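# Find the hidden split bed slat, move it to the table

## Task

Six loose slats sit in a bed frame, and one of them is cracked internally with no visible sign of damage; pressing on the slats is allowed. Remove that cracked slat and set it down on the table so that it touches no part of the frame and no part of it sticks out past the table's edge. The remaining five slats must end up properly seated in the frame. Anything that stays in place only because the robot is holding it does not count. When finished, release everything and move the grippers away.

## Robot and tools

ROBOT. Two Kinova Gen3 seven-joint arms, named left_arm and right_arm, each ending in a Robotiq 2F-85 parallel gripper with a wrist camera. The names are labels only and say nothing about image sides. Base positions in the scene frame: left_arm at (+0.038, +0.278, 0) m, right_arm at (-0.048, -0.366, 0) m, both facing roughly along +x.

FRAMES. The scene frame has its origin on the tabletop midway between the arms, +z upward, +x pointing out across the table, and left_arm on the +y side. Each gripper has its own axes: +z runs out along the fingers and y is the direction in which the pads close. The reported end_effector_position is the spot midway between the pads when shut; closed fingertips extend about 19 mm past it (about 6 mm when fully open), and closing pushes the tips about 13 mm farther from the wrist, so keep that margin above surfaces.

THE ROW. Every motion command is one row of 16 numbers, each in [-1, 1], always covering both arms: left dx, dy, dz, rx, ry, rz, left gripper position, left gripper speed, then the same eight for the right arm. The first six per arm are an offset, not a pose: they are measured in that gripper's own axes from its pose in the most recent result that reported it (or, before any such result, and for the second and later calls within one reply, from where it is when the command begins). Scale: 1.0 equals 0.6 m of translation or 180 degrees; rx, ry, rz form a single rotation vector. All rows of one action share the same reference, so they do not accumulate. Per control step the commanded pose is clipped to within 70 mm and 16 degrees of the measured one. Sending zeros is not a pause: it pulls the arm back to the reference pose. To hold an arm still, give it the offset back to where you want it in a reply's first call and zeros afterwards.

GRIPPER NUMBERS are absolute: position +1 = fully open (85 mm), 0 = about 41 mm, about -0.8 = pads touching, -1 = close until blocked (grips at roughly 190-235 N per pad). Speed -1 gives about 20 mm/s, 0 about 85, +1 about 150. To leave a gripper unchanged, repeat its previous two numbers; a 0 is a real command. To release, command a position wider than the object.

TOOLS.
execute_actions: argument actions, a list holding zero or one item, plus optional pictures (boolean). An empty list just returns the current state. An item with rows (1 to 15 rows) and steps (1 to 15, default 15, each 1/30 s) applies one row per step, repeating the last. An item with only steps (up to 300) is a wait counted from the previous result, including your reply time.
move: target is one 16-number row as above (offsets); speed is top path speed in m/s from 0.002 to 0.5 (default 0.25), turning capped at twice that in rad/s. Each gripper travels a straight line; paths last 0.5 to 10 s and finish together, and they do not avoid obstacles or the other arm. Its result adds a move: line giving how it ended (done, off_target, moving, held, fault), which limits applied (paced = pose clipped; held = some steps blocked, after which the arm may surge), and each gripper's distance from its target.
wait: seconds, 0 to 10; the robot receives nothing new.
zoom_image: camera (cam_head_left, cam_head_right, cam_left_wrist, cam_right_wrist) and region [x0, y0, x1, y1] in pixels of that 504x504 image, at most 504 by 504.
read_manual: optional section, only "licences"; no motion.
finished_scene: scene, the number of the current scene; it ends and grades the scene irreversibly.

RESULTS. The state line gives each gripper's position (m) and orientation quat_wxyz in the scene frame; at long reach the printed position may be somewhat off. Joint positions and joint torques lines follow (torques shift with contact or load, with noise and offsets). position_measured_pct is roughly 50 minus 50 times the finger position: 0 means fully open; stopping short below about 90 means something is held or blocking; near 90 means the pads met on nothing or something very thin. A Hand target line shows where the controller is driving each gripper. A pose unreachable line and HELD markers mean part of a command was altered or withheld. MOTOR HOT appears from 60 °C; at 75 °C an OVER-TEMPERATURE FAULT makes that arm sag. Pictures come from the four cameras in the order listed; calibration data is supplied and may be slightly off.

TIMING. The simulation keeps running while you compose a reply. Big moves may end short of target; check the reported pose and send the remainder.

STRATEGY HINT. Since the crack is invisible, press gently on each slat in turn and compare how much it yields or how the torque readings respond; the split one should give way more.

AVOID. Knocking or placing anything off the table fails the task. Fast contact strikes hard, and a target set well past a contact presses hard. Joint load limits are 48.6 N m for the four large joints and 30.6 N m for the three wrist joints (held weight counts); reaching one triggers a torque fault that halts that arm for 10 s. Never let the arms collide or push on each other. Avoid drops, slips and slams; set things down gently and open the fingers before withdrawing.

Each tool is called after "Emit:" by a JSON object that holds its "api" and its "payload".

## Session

Emit:
{"api": "execute_actions", "payload": {"actions": []}}

Scene clock: 0.00 s of 5100.00 s.
left_arm: end_effector_position=(+0.5619, +0.1204, +0.2847) position_measured_pct=0.0 end_effector_quat_wxyz=(+0.189, +0.400, +0.684, +0.579) | right_arm: end_effector_position=(+0.4718, -0.3939, +0.3560) position_measured_pct=0.0 end_effector_quat_wxyz=(+0.256, +0.860, +0.407, -0.170)
Joint positions: left_arm=[ 1.09   0.71  -0.32   1.762 -1.303  1.179  2.177] | right_arm=[-0.584  0.693  0.598  0.985  0.242  1.694 -0.741]
Joint velocities: left_arm=[ 0.001  0.001  0.    -0.    -0.002  0.     0.001] | right_arm=[-0.    -0.    -0.     0.     0.002  0.002 -0.002]
Joint torques (N m, as the joint torque sensors report them, + toward a larger angle): no reading
Hand target (left_arm): +0.562, +0.120, +0.285; +0.189, +0.400, +0.684, +0.579
Hand target (right_arm): +0.472, -0.394, +0.356; +0.256, +0.860, +0.407, -0.170
camera_calibration (this result's frames):
cam_left_wrist: T_world_to_cam=[[0.30789, -0.033881, 0.950819, -0.447261], [0.57412, -0.790291, -0.21407, -0.117354], [0.758676, 0.611794, -0.223871, -0.295275], [0, 0, 0, 1]] pos_world=[0.429101, 0.0727501, 0.334039]
cam_right_wrist: T_world_to_cam=[[0.676154, -0.633844, 0.375576, -0.695144], [-0.731511, -0.516814, 0.444742, 0.0438179], [-0.0877945, -0.575452, -0.81311, 0.245437], [0, 0, 0, 1]] pos_world=[0.523626, -0.27673, 0.441159]

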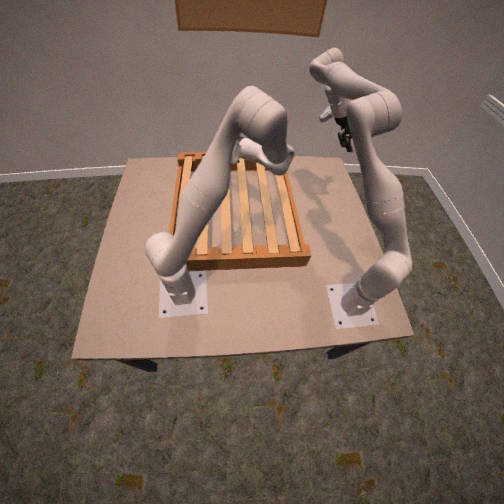

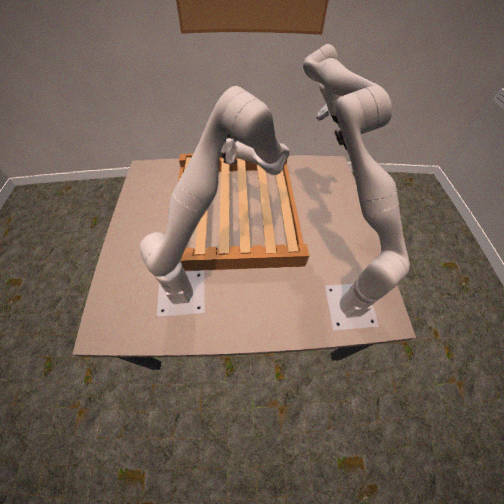

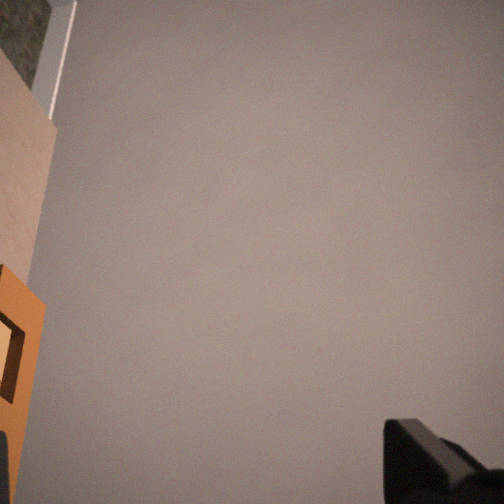

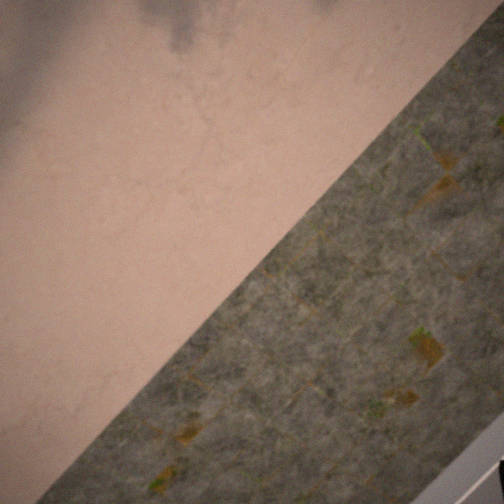

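Emit:
{"api": "move", "payload": {"target": [0.289,-0.192,0.072,0.413,0.135,-0.286,-1,0,0.367,-0.335,-0.03,0.171,0.114,0.272,-1,0]}}

Scene clock: 12.43 s of 5100.00 s.
left_arm: end_effector_position=(+0.4508, +0.2792, +0.2013) position_measured_pct=91.7 end_effector_quat_wxyz=(+0.002, +0.000, +1.000, -0.001) | right_arm: end_effector_position=(+0.4488, -0.1410, +0.1994) position_measured_pct=91.7 end_effector_quat_wxyz=(-0.000, +1.000, -0.001, -0.000)
Joint positions: left_arm=[ 0.1    0.355 -0.142  1.777  0.06   1.011  1.446] | right_arm=[-0.791  0.7    0.588  1.31  -0.387  1.246 -1.755]
Joint velocities: left_arm=[-0.01   0.003 -0.009 -0.001  0.004  0.001 -0.007] | right_arm=[-0.002 -0.002  0.     0.002 -0.    -0.001 -0.002]
Joint torques (N m, as the joint torque sensors report them, + toward a larger angle): left_arm=[ -0.2  -15.13  -1.02  -7.5   -0.19   0.09   0.11] | right_arm=[ -0.33 -21.21   3.48  -8.32  -0.12  -0.28   0.26]
Hand target (left_arm): +0.451, +0.280, +0.201; +0.002, -0.000, +1.000, -0.001
Hand target (right_arm): +0.449, -0.141, +0.200; -0.000, +1.000, -0.001, -0.000
Off the commanded pose (left_arm): 0.002 m, 0 deg.
Off the commanded pose (right_arm): 0.001 m, 0 deg.
After step 90, 5.73 s passed at rest.
move: done
camera_calibration (this result's frames):
cam_left_wrist: T_world_to_cam=[[0.0187726, 0.99892, 0.0425078, -0.303534], [0.998944, -0.0205222, 0.0411043, -0.40377], [0.0419323, 0.0416913, -0.99825, 0.311304], [0, 0, 0, 1]] pos_world=[0.395988, 0.281941, 0.340258]
cam_right_wrist: T_world_to_cam=[[-0.166032, -0.986109, -0.0048079, -0.0563474], [-0.98612, 0.166027, 0.00131179, 0.526322], [-0.000495329, 0.00495897, -0.999988, 0.341603], [0, 0, 0, 1]] pos_world=[0.50983, -0.144642, 0.340637]

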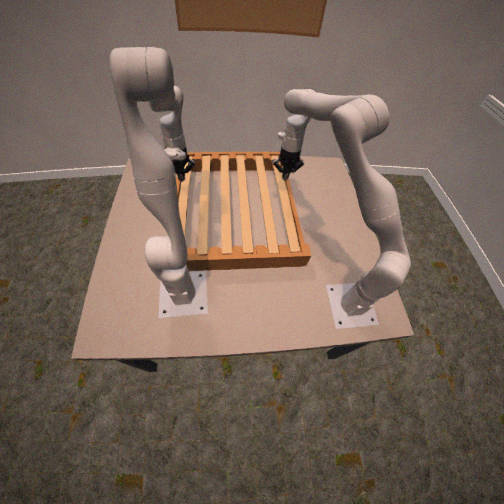

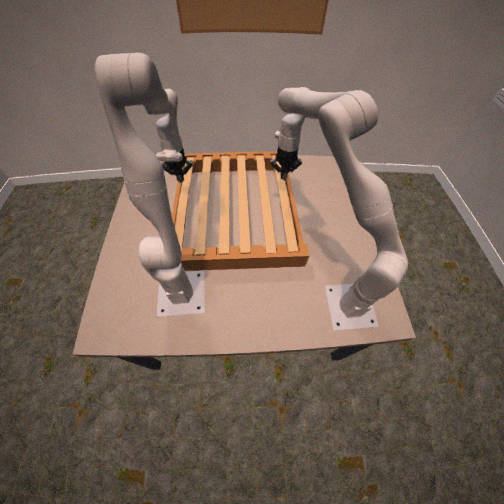

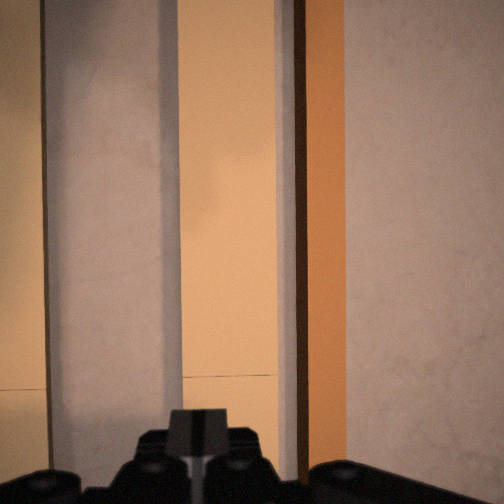

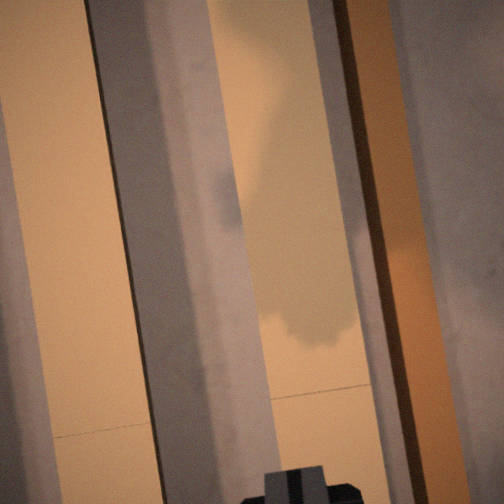

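Emit:
{"api": "move", "payload": {"target": [0,0,0.115,0,0,0,-1,0,0.005,0.035,0.115,0,0,0,-1,0], "speed": 0.15}}

Emit:
{"api": "move", "payload": {"target": [0,0,0.07,0,0,0,-1,0,0,0,0.07,0,0,0,-1,0], "speed": 0.03}}

Emit:
{"api": "move", "payload": {"target": [0,0,-0.06,0,0,0,-1,0,0,0,-0.06,0,0,0,-1,0], "speed": 0.1}}

Emit:
{"api": "move", "payload": {"target": [0,-0.143,0,0,0,0,-1,0,0,-0.143,0,0,0,0,-1,0], "speed": 0.15}}

Scene clock: 19.40 s of 5100.00 s.
left_arm: end_effector_position=(+0.4510, +0.2793, +0.1324) position_measured_pct=91.7 end_effector_quat_wxyz=(+0.002, +0.000, +1.000, -0.001) | right_arm: end_effector_position=(+0.4519, -0.1622, +0.1306) position_measured_pct=91.7 end_effector_quat_wxyz=(-0.000, +1.000, -0.002, -0.000)
Joint positions: left_arm=[ 0.091  0.459 -0.135  1.881  0.085  0.803  1.424] | right_arm=[-0.748  0.762  0.555  1.434 -0.429  1.067 -1.676]
Joint velocities: left_arm=[-0.     0.005 -0.     0.001  0.002 -0.001  0.   ] | right_arm=[ 0.002  0.001  0.001  0.001 -0.    -0.001  0.001]
Joint torques (N m, as the joint torque sensors report them, + toward a larger angle): left_arm=[  0.14 -15.39  -0.85  -6.79  -0.02   0.     0.12] | right_arm=[ -0.3  -21.06   3.83  -7.22   0.25  -0.2    0.27]
Hand target (left_arm): +0.451, +0.279, +0.132; +0.002, +0.000, +1.000, -0.001
Hand target (right_arm): +0.452, -0.162, +0.131; -0.000, +1.000, -0.002, -0.000
Off the commanded pose (left_arm): 0.000 m, 0 deg.
Off the commanded pose (right_arm): 0.000 m, 0 deg.
After step 90, 3.07 s passed at rest.
move: done
camera_calibration (this result's frames):
cam_left_wrist: T_world_to_cam=[[0.0183838, 0.998926, 0.0425355, -0.300517], [0.998934, -0.0201519, 0.041519, -0.401304], [0.0423316, 0.0417269, -0.998232, 0.242341], [0, 0, 0, 1]] pos_world=[0.396143, 0.281995, 0.271357]
cam_right_wrist: T_world_to_cam=[[-0.166472, -0.986034, -0.00480057, -0.0768282], [-0.986046, 0.166469, 0.00101653, 0.533028], [-0.000203185, 0.00490281, -0.999988, 0.272731], [0, 0, 0, 1]] pos_world=[0.512856, -0.165825, 0.271817]

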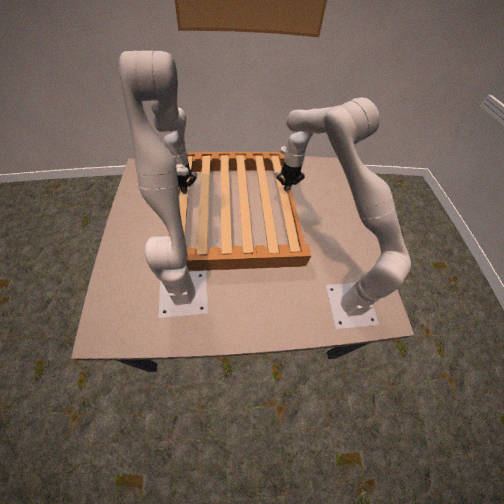

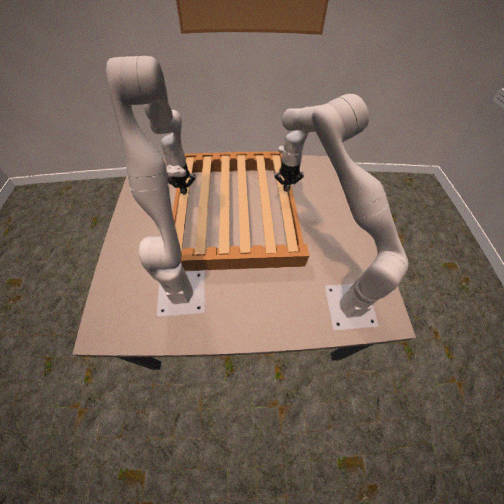

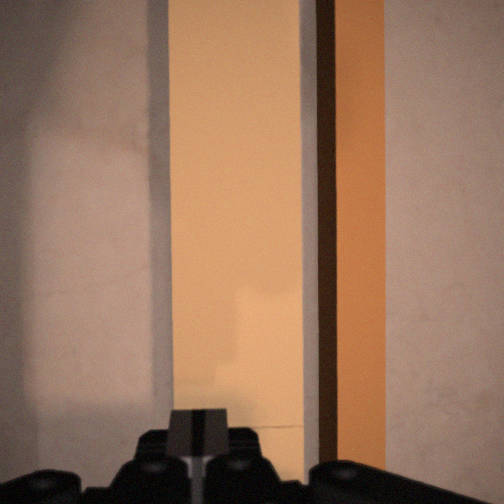

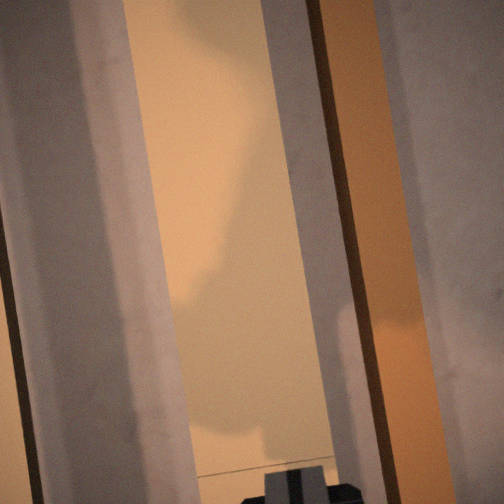

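Scene clock: 21.03 s of 5100.00 s.
left_arm: end_effector_position=(+0.4522, +0.2793, +0.0963) position_measured_pct=91.7 end_effector_quat_wxyz=(+0.006, +0.000, +1.000, -0.001) | right_arm: end_effector_position=(+0.4544, -0.1615, +0.0991) position_measured_pct=91.7 end_effector_quat_wxyz=(-0.005, +1.000, -0.002, +0.005)
Joint positions: left_arm=[ 0.082  0.523 -0.125  1.926  0.103  0.686  1.407] | right_arm=[-0.736  0.799  0.531  1.475 -0.46   0.979 -1.65 ]
Joint velocities: left_arm=[ 0.    -0.001  0.     0.001  0.002 -0.004 -0.001] | right_arm=[ 0.001 -0.001 -0.002  0.001 -0.    -0.003  0.   ]
Joint torques (N m, as the joint torque sensors report them, + toward a larger angle): left_arm=[-0.15 -4.95 -0.73 -5.28  0.16 -3.49 -0.33] | right_arm=[-0.17 -7.94  0.6  -5.18 -0.67 -3.19  0.05]
Hand target (left_arm): +0.451, +0.279, +0.090; +0.002, +0.000, +1.000, -0.001
Hand target (right_arm): +0.452, -0.162, +0.089; -0.000, +1.000, -0.002, -0.000
Off the commanded pose (left_arm): 0.006 m, 0 deg.
Off the commanded pose (right_arm): 0.011 m, 1 deg.
move: off_target (left_arm, right_arm)
camera_calibration (this result's frames):
cam_left_wrist: T_world_to_cam=[[0.0179277, 0.998953, 0.0420881, -0.29881], [0.998567, -0.0200117, 0.049629, -0.401629], [0.0504193, 0.0411381, -0.997881, 0.202744], [0, 0, 0, 1]] pos_world=[0.396189, 0.28212, 0.234823]
cam_right_wrist: T_world_to_cam=[[-0.167104, -0.985816, -0.0156167, -0.0745051], [-0.985874, 0.167255, -0.00885684, 0.536504], [0.0113432, 0.0139161, -0.999839, 0.237437], [0, 0, 0, 1]] pos_world=[0.513782, -0.166485, 0.240987]

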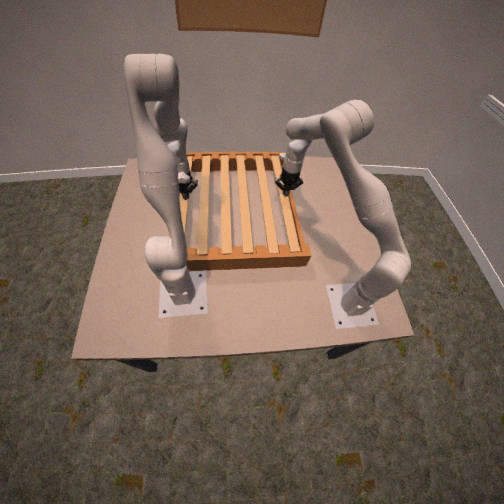

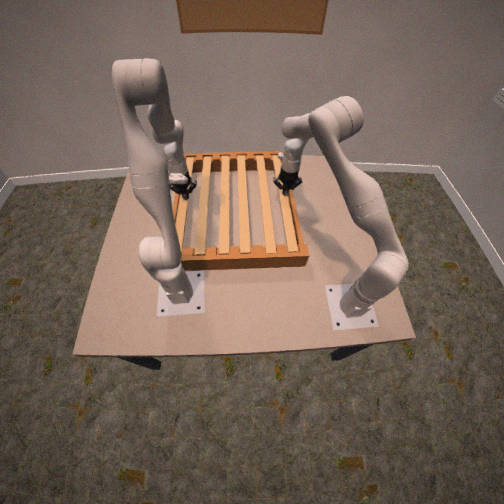

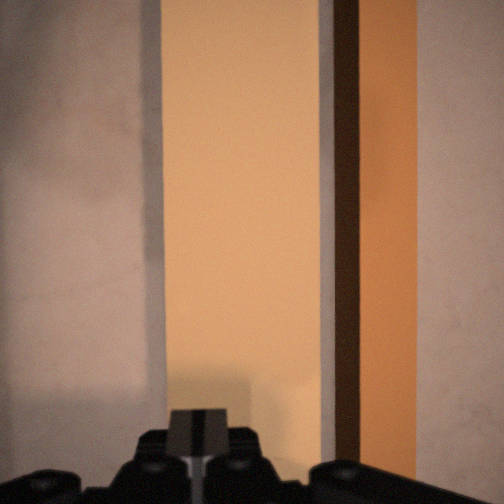

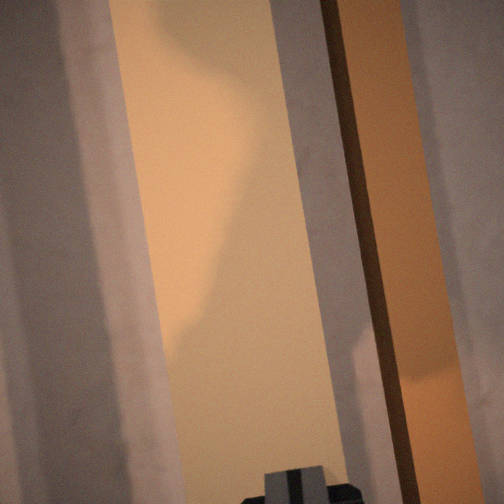

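Scene clock: 21.80 s of 5100.00 s.
left_arm: end_effector_position=(+0.4518, +0.2793, +0.1322) position_measured_pct=91.7 end_effector_quat_wxyz=(+0.006, +0.000, +1.000, -0.001) | right_arm: end_effector_position=(+0.4540, -0.1618, +0.1350) position_measured_pct=91.7 end_effector_quat_wxyz=(-0.005, +1.000, -0.002, +0.005)
Joint positions: left_arm=[ 0.09   0.457 -0.134  1.887  0.087  0.792  1.421] | right_arm=[-0.747  0.752  0.554  1.438 -0.431  1.06  -1.672]
Joint velocities: left_arm=[ 0.001 -0.005 -0.    -0.002  0.     0.002  0.   ] | right_arm=[-0.001 -0.001 -0.001 -0.001  0.002  0.002 -0.001]
Joint torques (N m, as the joint torque sensors report them, + toward a larger angle): left_arm=[  0.15 -15.12  -0.58  -7.07  -0.16  -0.05   0.12] | right_arm=[ -0.01 -20.81   3.72  -7.64  -0.01   0.03   0.1 ]
Hand target (left_arm): +0.452, +0.279, +0.132; +0.006, +0.000, +1.000, -0.001
Hand target (right_arm): +0.454, -0.162, +0.135; -0.005, +1.000, -0.002, +0.005
Off the commanded pose (left_arm): 0.000 m, 0 deg.
Off the commanded pose (right_arm): 0.000 m, 0 deg.
move: done
camera_calibration (this result's frames):
cam_left_wrist: T_world_to_cam=[[0.01809, 0.99895, 0.0420853, -0.300388], [0.998586, -0.020156, 0.049196, -0.402867], [0.0499926, 0.0411358, -0.997902, 0.238713], [0, 0, 0, 1]] pos_world=[0.395797, 0.282133, 0.270673]
cam_right_wrist: T_world_to_cam=[[-0.166922, -0.985847, -0.015609, -0.0743385], [-0.985907, 0.16707, -0.0087177, 0.536405], [0.0112021, 0.0139338, -0.99984, 0.273378], [0, 0, 0, 1]] pos_world=[0.513374, -0.166713, 0.276851]

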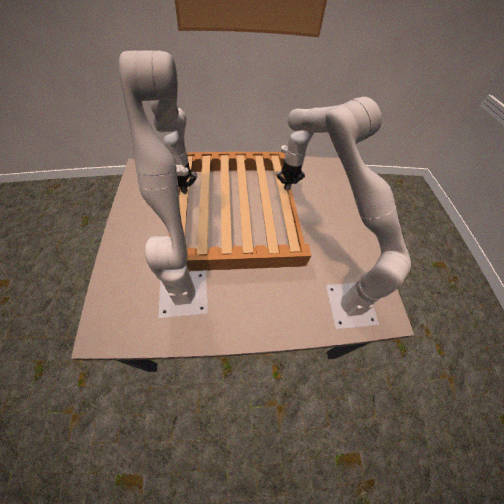

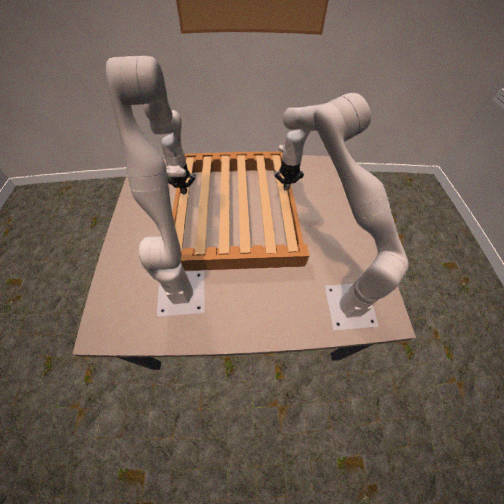

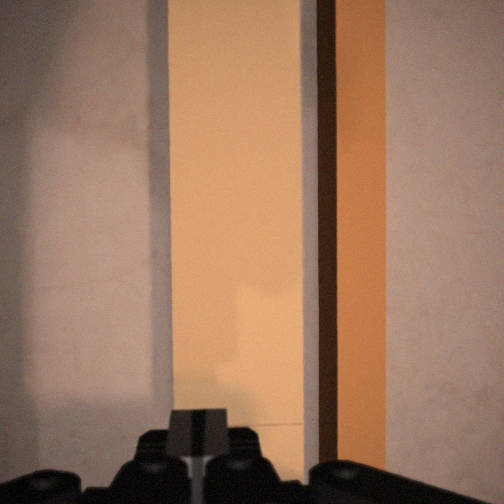

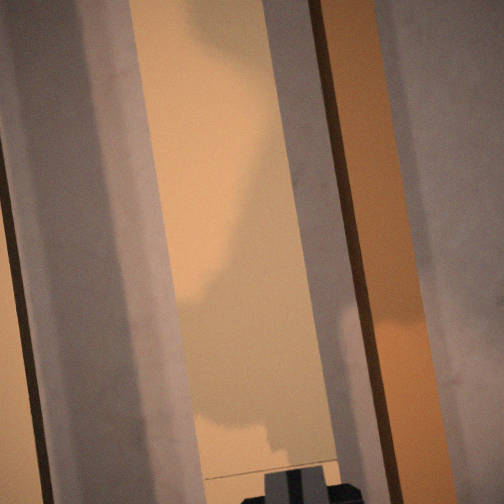

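Scene clock: 22.77 s of 5100.00 s.
left_arm: end_effector_position=(+0.4516, +0.1938, +0.1322) position_measured_pct=91.7 end_effector_quat_wxyz=(+0.006, -0.000, +1.000, -0.001) | right_arm: end_effector_position=(+0.4539, -0.0762, +0.1357) position_measured_pct=91.7 end_effector_quat_wxyz=(-0.005, +1.000, -0.002, +0.005)
Joint positions: left_arm=[ 0.285  0.471 -0.119  1.859  0.076  0.804  1.64 ] | right_arm=[-0.849  0.829  0.552  1.275 -0.443  1.142 -1.833]
Joint velocities: left_arm=[ 0.004  0.002  0.003 -0.001 -0.004 -0.     0.004] | right_arm=[-0.001  0.004 -0.001 -0.002  0.001  0.001 -0.001]
Joint torques (N m, as the joint torque sensors report them, + toward a larger angle): left_arm=[ -0.14 -15.62  -1.6   -6.86  -0.24  -0.04   0.2 ] | right_arm=[ -0.2  -22.71   4.24  -8.09  -0.15   0.     0.1 ]
Hand target (left_arm): +0.452, +0.193, +0.132; +0.006, +0.000, +1.000, -0.001
Hand target (right_arm): +0.454, -0.076, +0.135; -0.005, +1.000, -0.002, +0.005
Off the commanded pose (left_arm): 0.000 m, 0 deg.
Off the commanded pose (right_arm): 0.000 m, 0 deg.
move: done
camera_calibration (this result's frames):
cam_left_wrist: T_world_to_cam=[[0.0172655, 0.998964, 0.0421108, -0.21452], [0.998619, -0.0193191, 0.0488575, -0.404581], [0.0496204, 0.0412091, -0.997918, 0.242416], [0, 0, 0, 1]] pos_world=[0.395697, 0.196492, 0.270712]
cam_right_wrist: T_world_to_cam=[[-0.167002, -0.985832, -0.0156673, 0.0101001], [-0.985895, 0.167147, -0.00849132, 0.521972], [0.0109898, 0.0140283, -0.999841, 0.273015], [0, 0, 0, 1]] pos_world=[0.513296, -0.081119, 0.277562]

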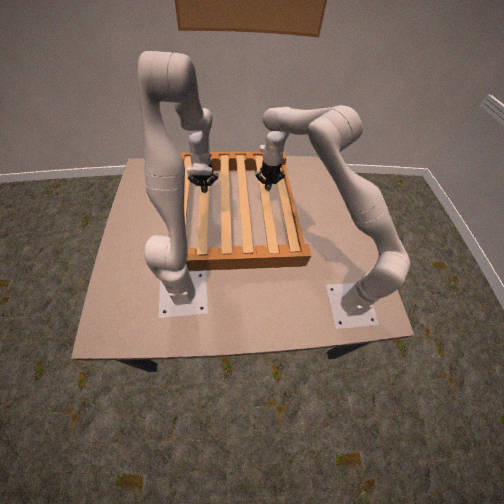

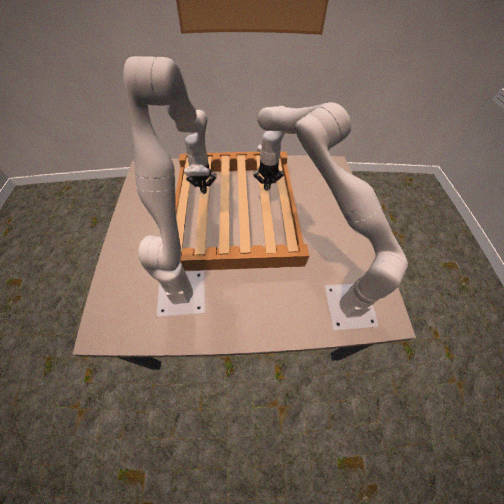

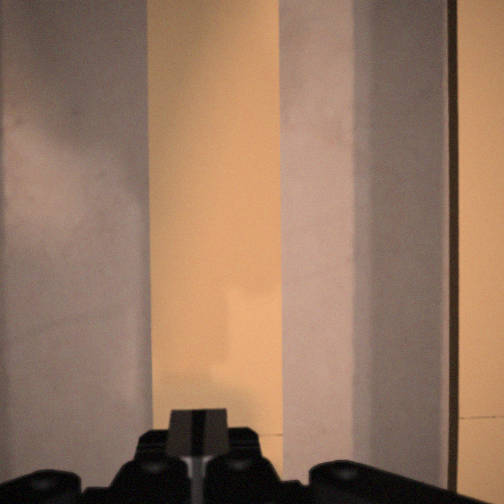

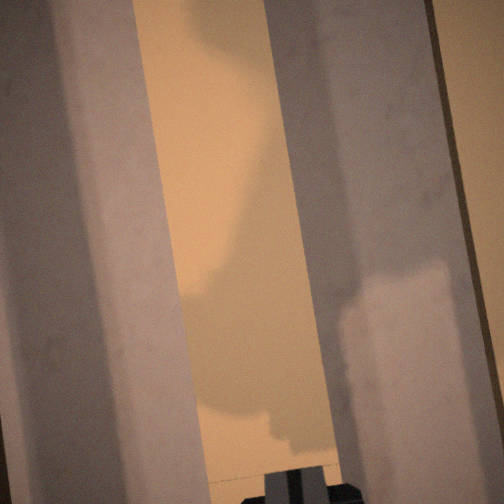

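Emit:
{"api": "move", "payload": {"target": [0,0,0.07,0,0,0,-1,0,0,0,0.078,0,0,0,-1,0], "speed": 0.03}}

Emit:
{"api": "move", "payload": {"target": [0,0,-0.06,0,0,0,-1,0,0,0,-0.06,0,0,0,-1,0], "speed": 0.1}}

Scene clock: 27.30 s of 5100.00 s.
left_arm: end_effector_position=(+0.4536, +0.1934, +0.0968) position_measured_pct=91.7 end_effector_quat_wxyz=(+0.010, -0.000, +1.000, -0.002) | right_arm: end_effector_position=(+0.4548, -0.0758, +0.0901) position_measured_pct=91.7 end_effector_quat_wxyz=(-0.005, +1.000, -0.002, +0.006)
Joint positions: left_arm=[ 0.278  0.533 -0.111  1.903  0.092  0.689  1.626] | right_arm=[-0.841  0.885  0.527  1.322 -0.472  1.042 -1.81 ]
Joint velocities: left_arm=[-0.    -0.001  0.     0.001  0.002 -0.004 -0.001] | right_arm=[ 0.     0.001  0.     0.001 -0.001 -0.002 -0.   ]
Joint torques (N m, as the joint torque sensors report them, + toward a larger angle): left_arm=[ 0.   -3.83 -0.3  -4.82  0.34 -2.93  0.34] | right_arm=[ -0.39 -21.79   3.58  -6.92  -0.05  -0.34   0.04]
Hand target (left_arm): +0.452, +0.194, +0.090; +0.006, -0.000, +1.000, -0.001
Hand target (right_arm): +0.454, -0.076, +0.089; -0.005, +1.000, -0.002, +0.005
Off the commanded pose (left_arm): 0.007 m, 1 deg.
Off the commanded pose (right_arm): 0.001 m, 0 deg.
move: off_target (left_arm)
camera_calibration (this result's frames):
cam_left_wrist: T_world_to_cam=[[0.0169272, 0.999065, 0.0397773, -0.212344], [0.998108, -0.0192361, 0.058399, -0.405555], [0.0591096, 0.0387135, -0.997501, 0.203127], [0, 0, 0, 1]] pos_world=[0.396376, 0.196481, 0.23475]
cam_right_wrist: T_world_to_cam=[[-0.167402, -0.985748, -0.0166673, 0.0101256], [-0.985814, 0.167574, -0.00949833, 0.522468], [0.012156, 0.0148408, -0.999816, 0.226887], [0, 0, 0, 1]] pos_world=[0.513993, -0.0809382, 0.231977]

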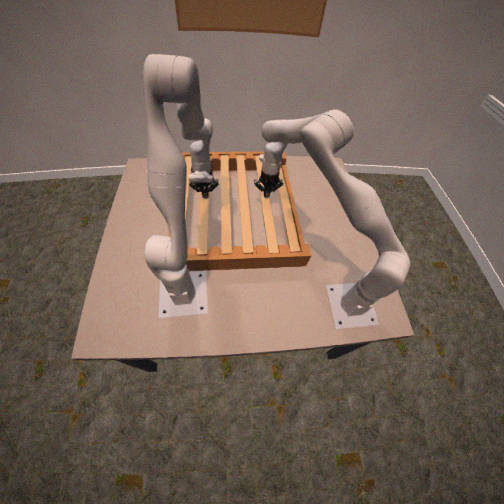

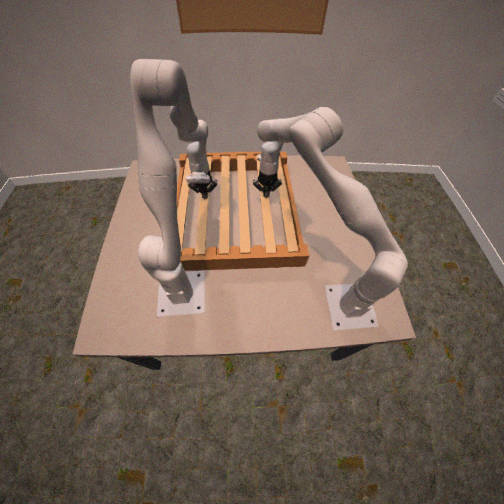

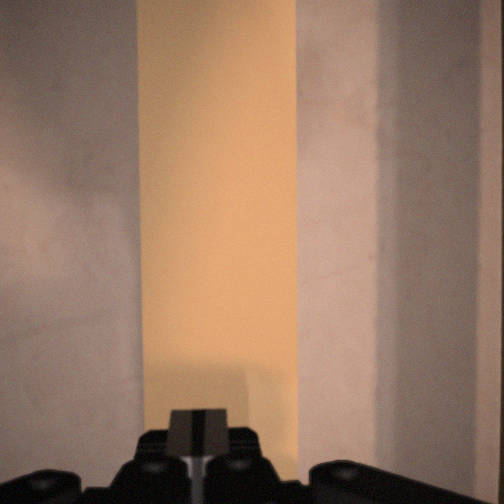

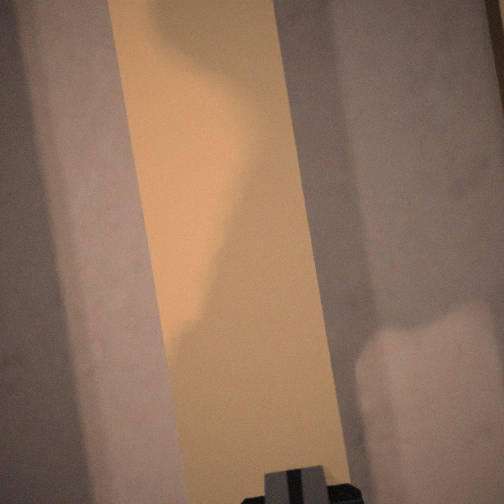

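Scene clock: 28.07 s of 5100.00 s.
left_arm: end_effector_position=(+0.4528, +0.1935, +0.1326) position_measured_pct=91.7 end_effector_quat_wxyz=(+0.010, -0.000, +1.000, -0.002) | right_arm: end_effector_position=(+0.4543, -0.0761, +0.1260) position_measured_pct=91.7 end_effector_quat_wxyz=(-0.005, +1.000, -0.002, +0.006)
Joint positions: left_arm=[ 0.284  0.468 -0.118  1.865  0.078  0.793  1.638] | right_arm=[-0.848  0.84   0.546  1.287 -0.449  1.119 -1.828]
Joint velocities: left_arm=[ 0.001 -0.004  0.    -0.001 -0.002  0.002  0.   ] | right_arm=[-0.001 -0.002  0.    -0.001 -0.001  0.002 -0.   ]
Joint torques (N m, as the joint torque sensors report them, + toward a larger angle): left_arm=[ -0.43 -15.71  -0.39  -6.86  -0.27  -0.32   0.01] | right_arm=[ -0.29 -22.8    3.99  -7.82   0.08  -0.31   0.15]
Hand target (left_arm): +0.453, +0.193, +0.133; +0.010, +0.000, +1.000, -0.002
Hand target (right_arm): +0.454, -0.076, +0.126; -0.005, +1.000, -0.002, +0.006
Off the commanded pose (left_arm): 0.000 m, 0 deg.
Off the commanded pose (right_arm): 0.000 m, 0 deg.
move: done
camera_calibration (this result's frames):
cam_left_wrist: T_world_to_cam=[[0.0171008, 0.999059, 0.0398568, -0.213936], [0.998129, -0.0193981, 0.0579832, -0.406792], [0.0587018, 0.0387906, -0.997522, 0.239073], [0, 0, 0, 1]] pos_world=[0.395655, 0.19657, 0.270594]
cam_right_wrist: T_world_to_cam=[[-0.167177, -0.985786, -0.016667, 0.0102914], [-0.985853, 0.167347, -0.00938455, 0.522364], [0.0120403, 0.0148624, -0.999817, 0.262834], [0, 0, 0, 1]] pos_world=[0.51353, -0.0811772, 0.26786]

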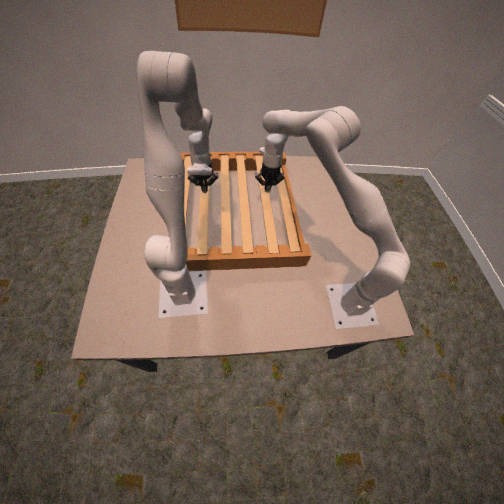

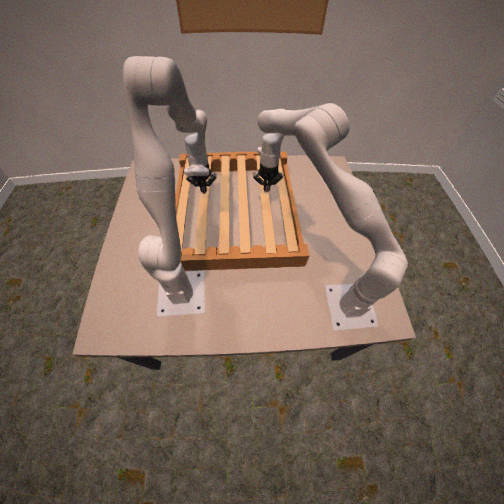

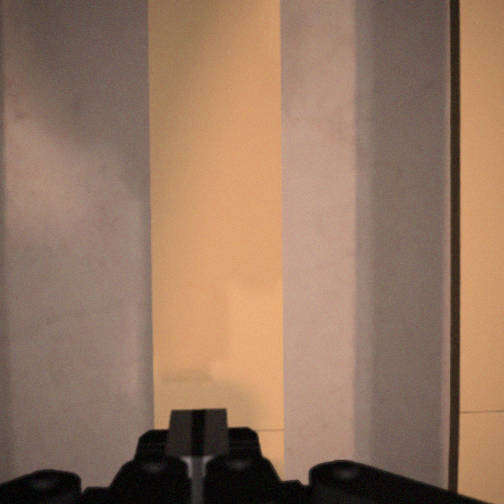

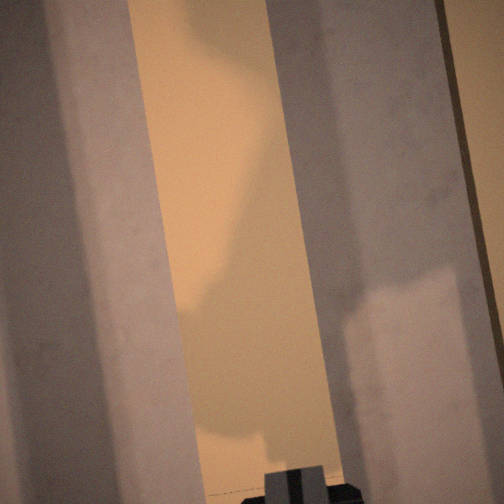

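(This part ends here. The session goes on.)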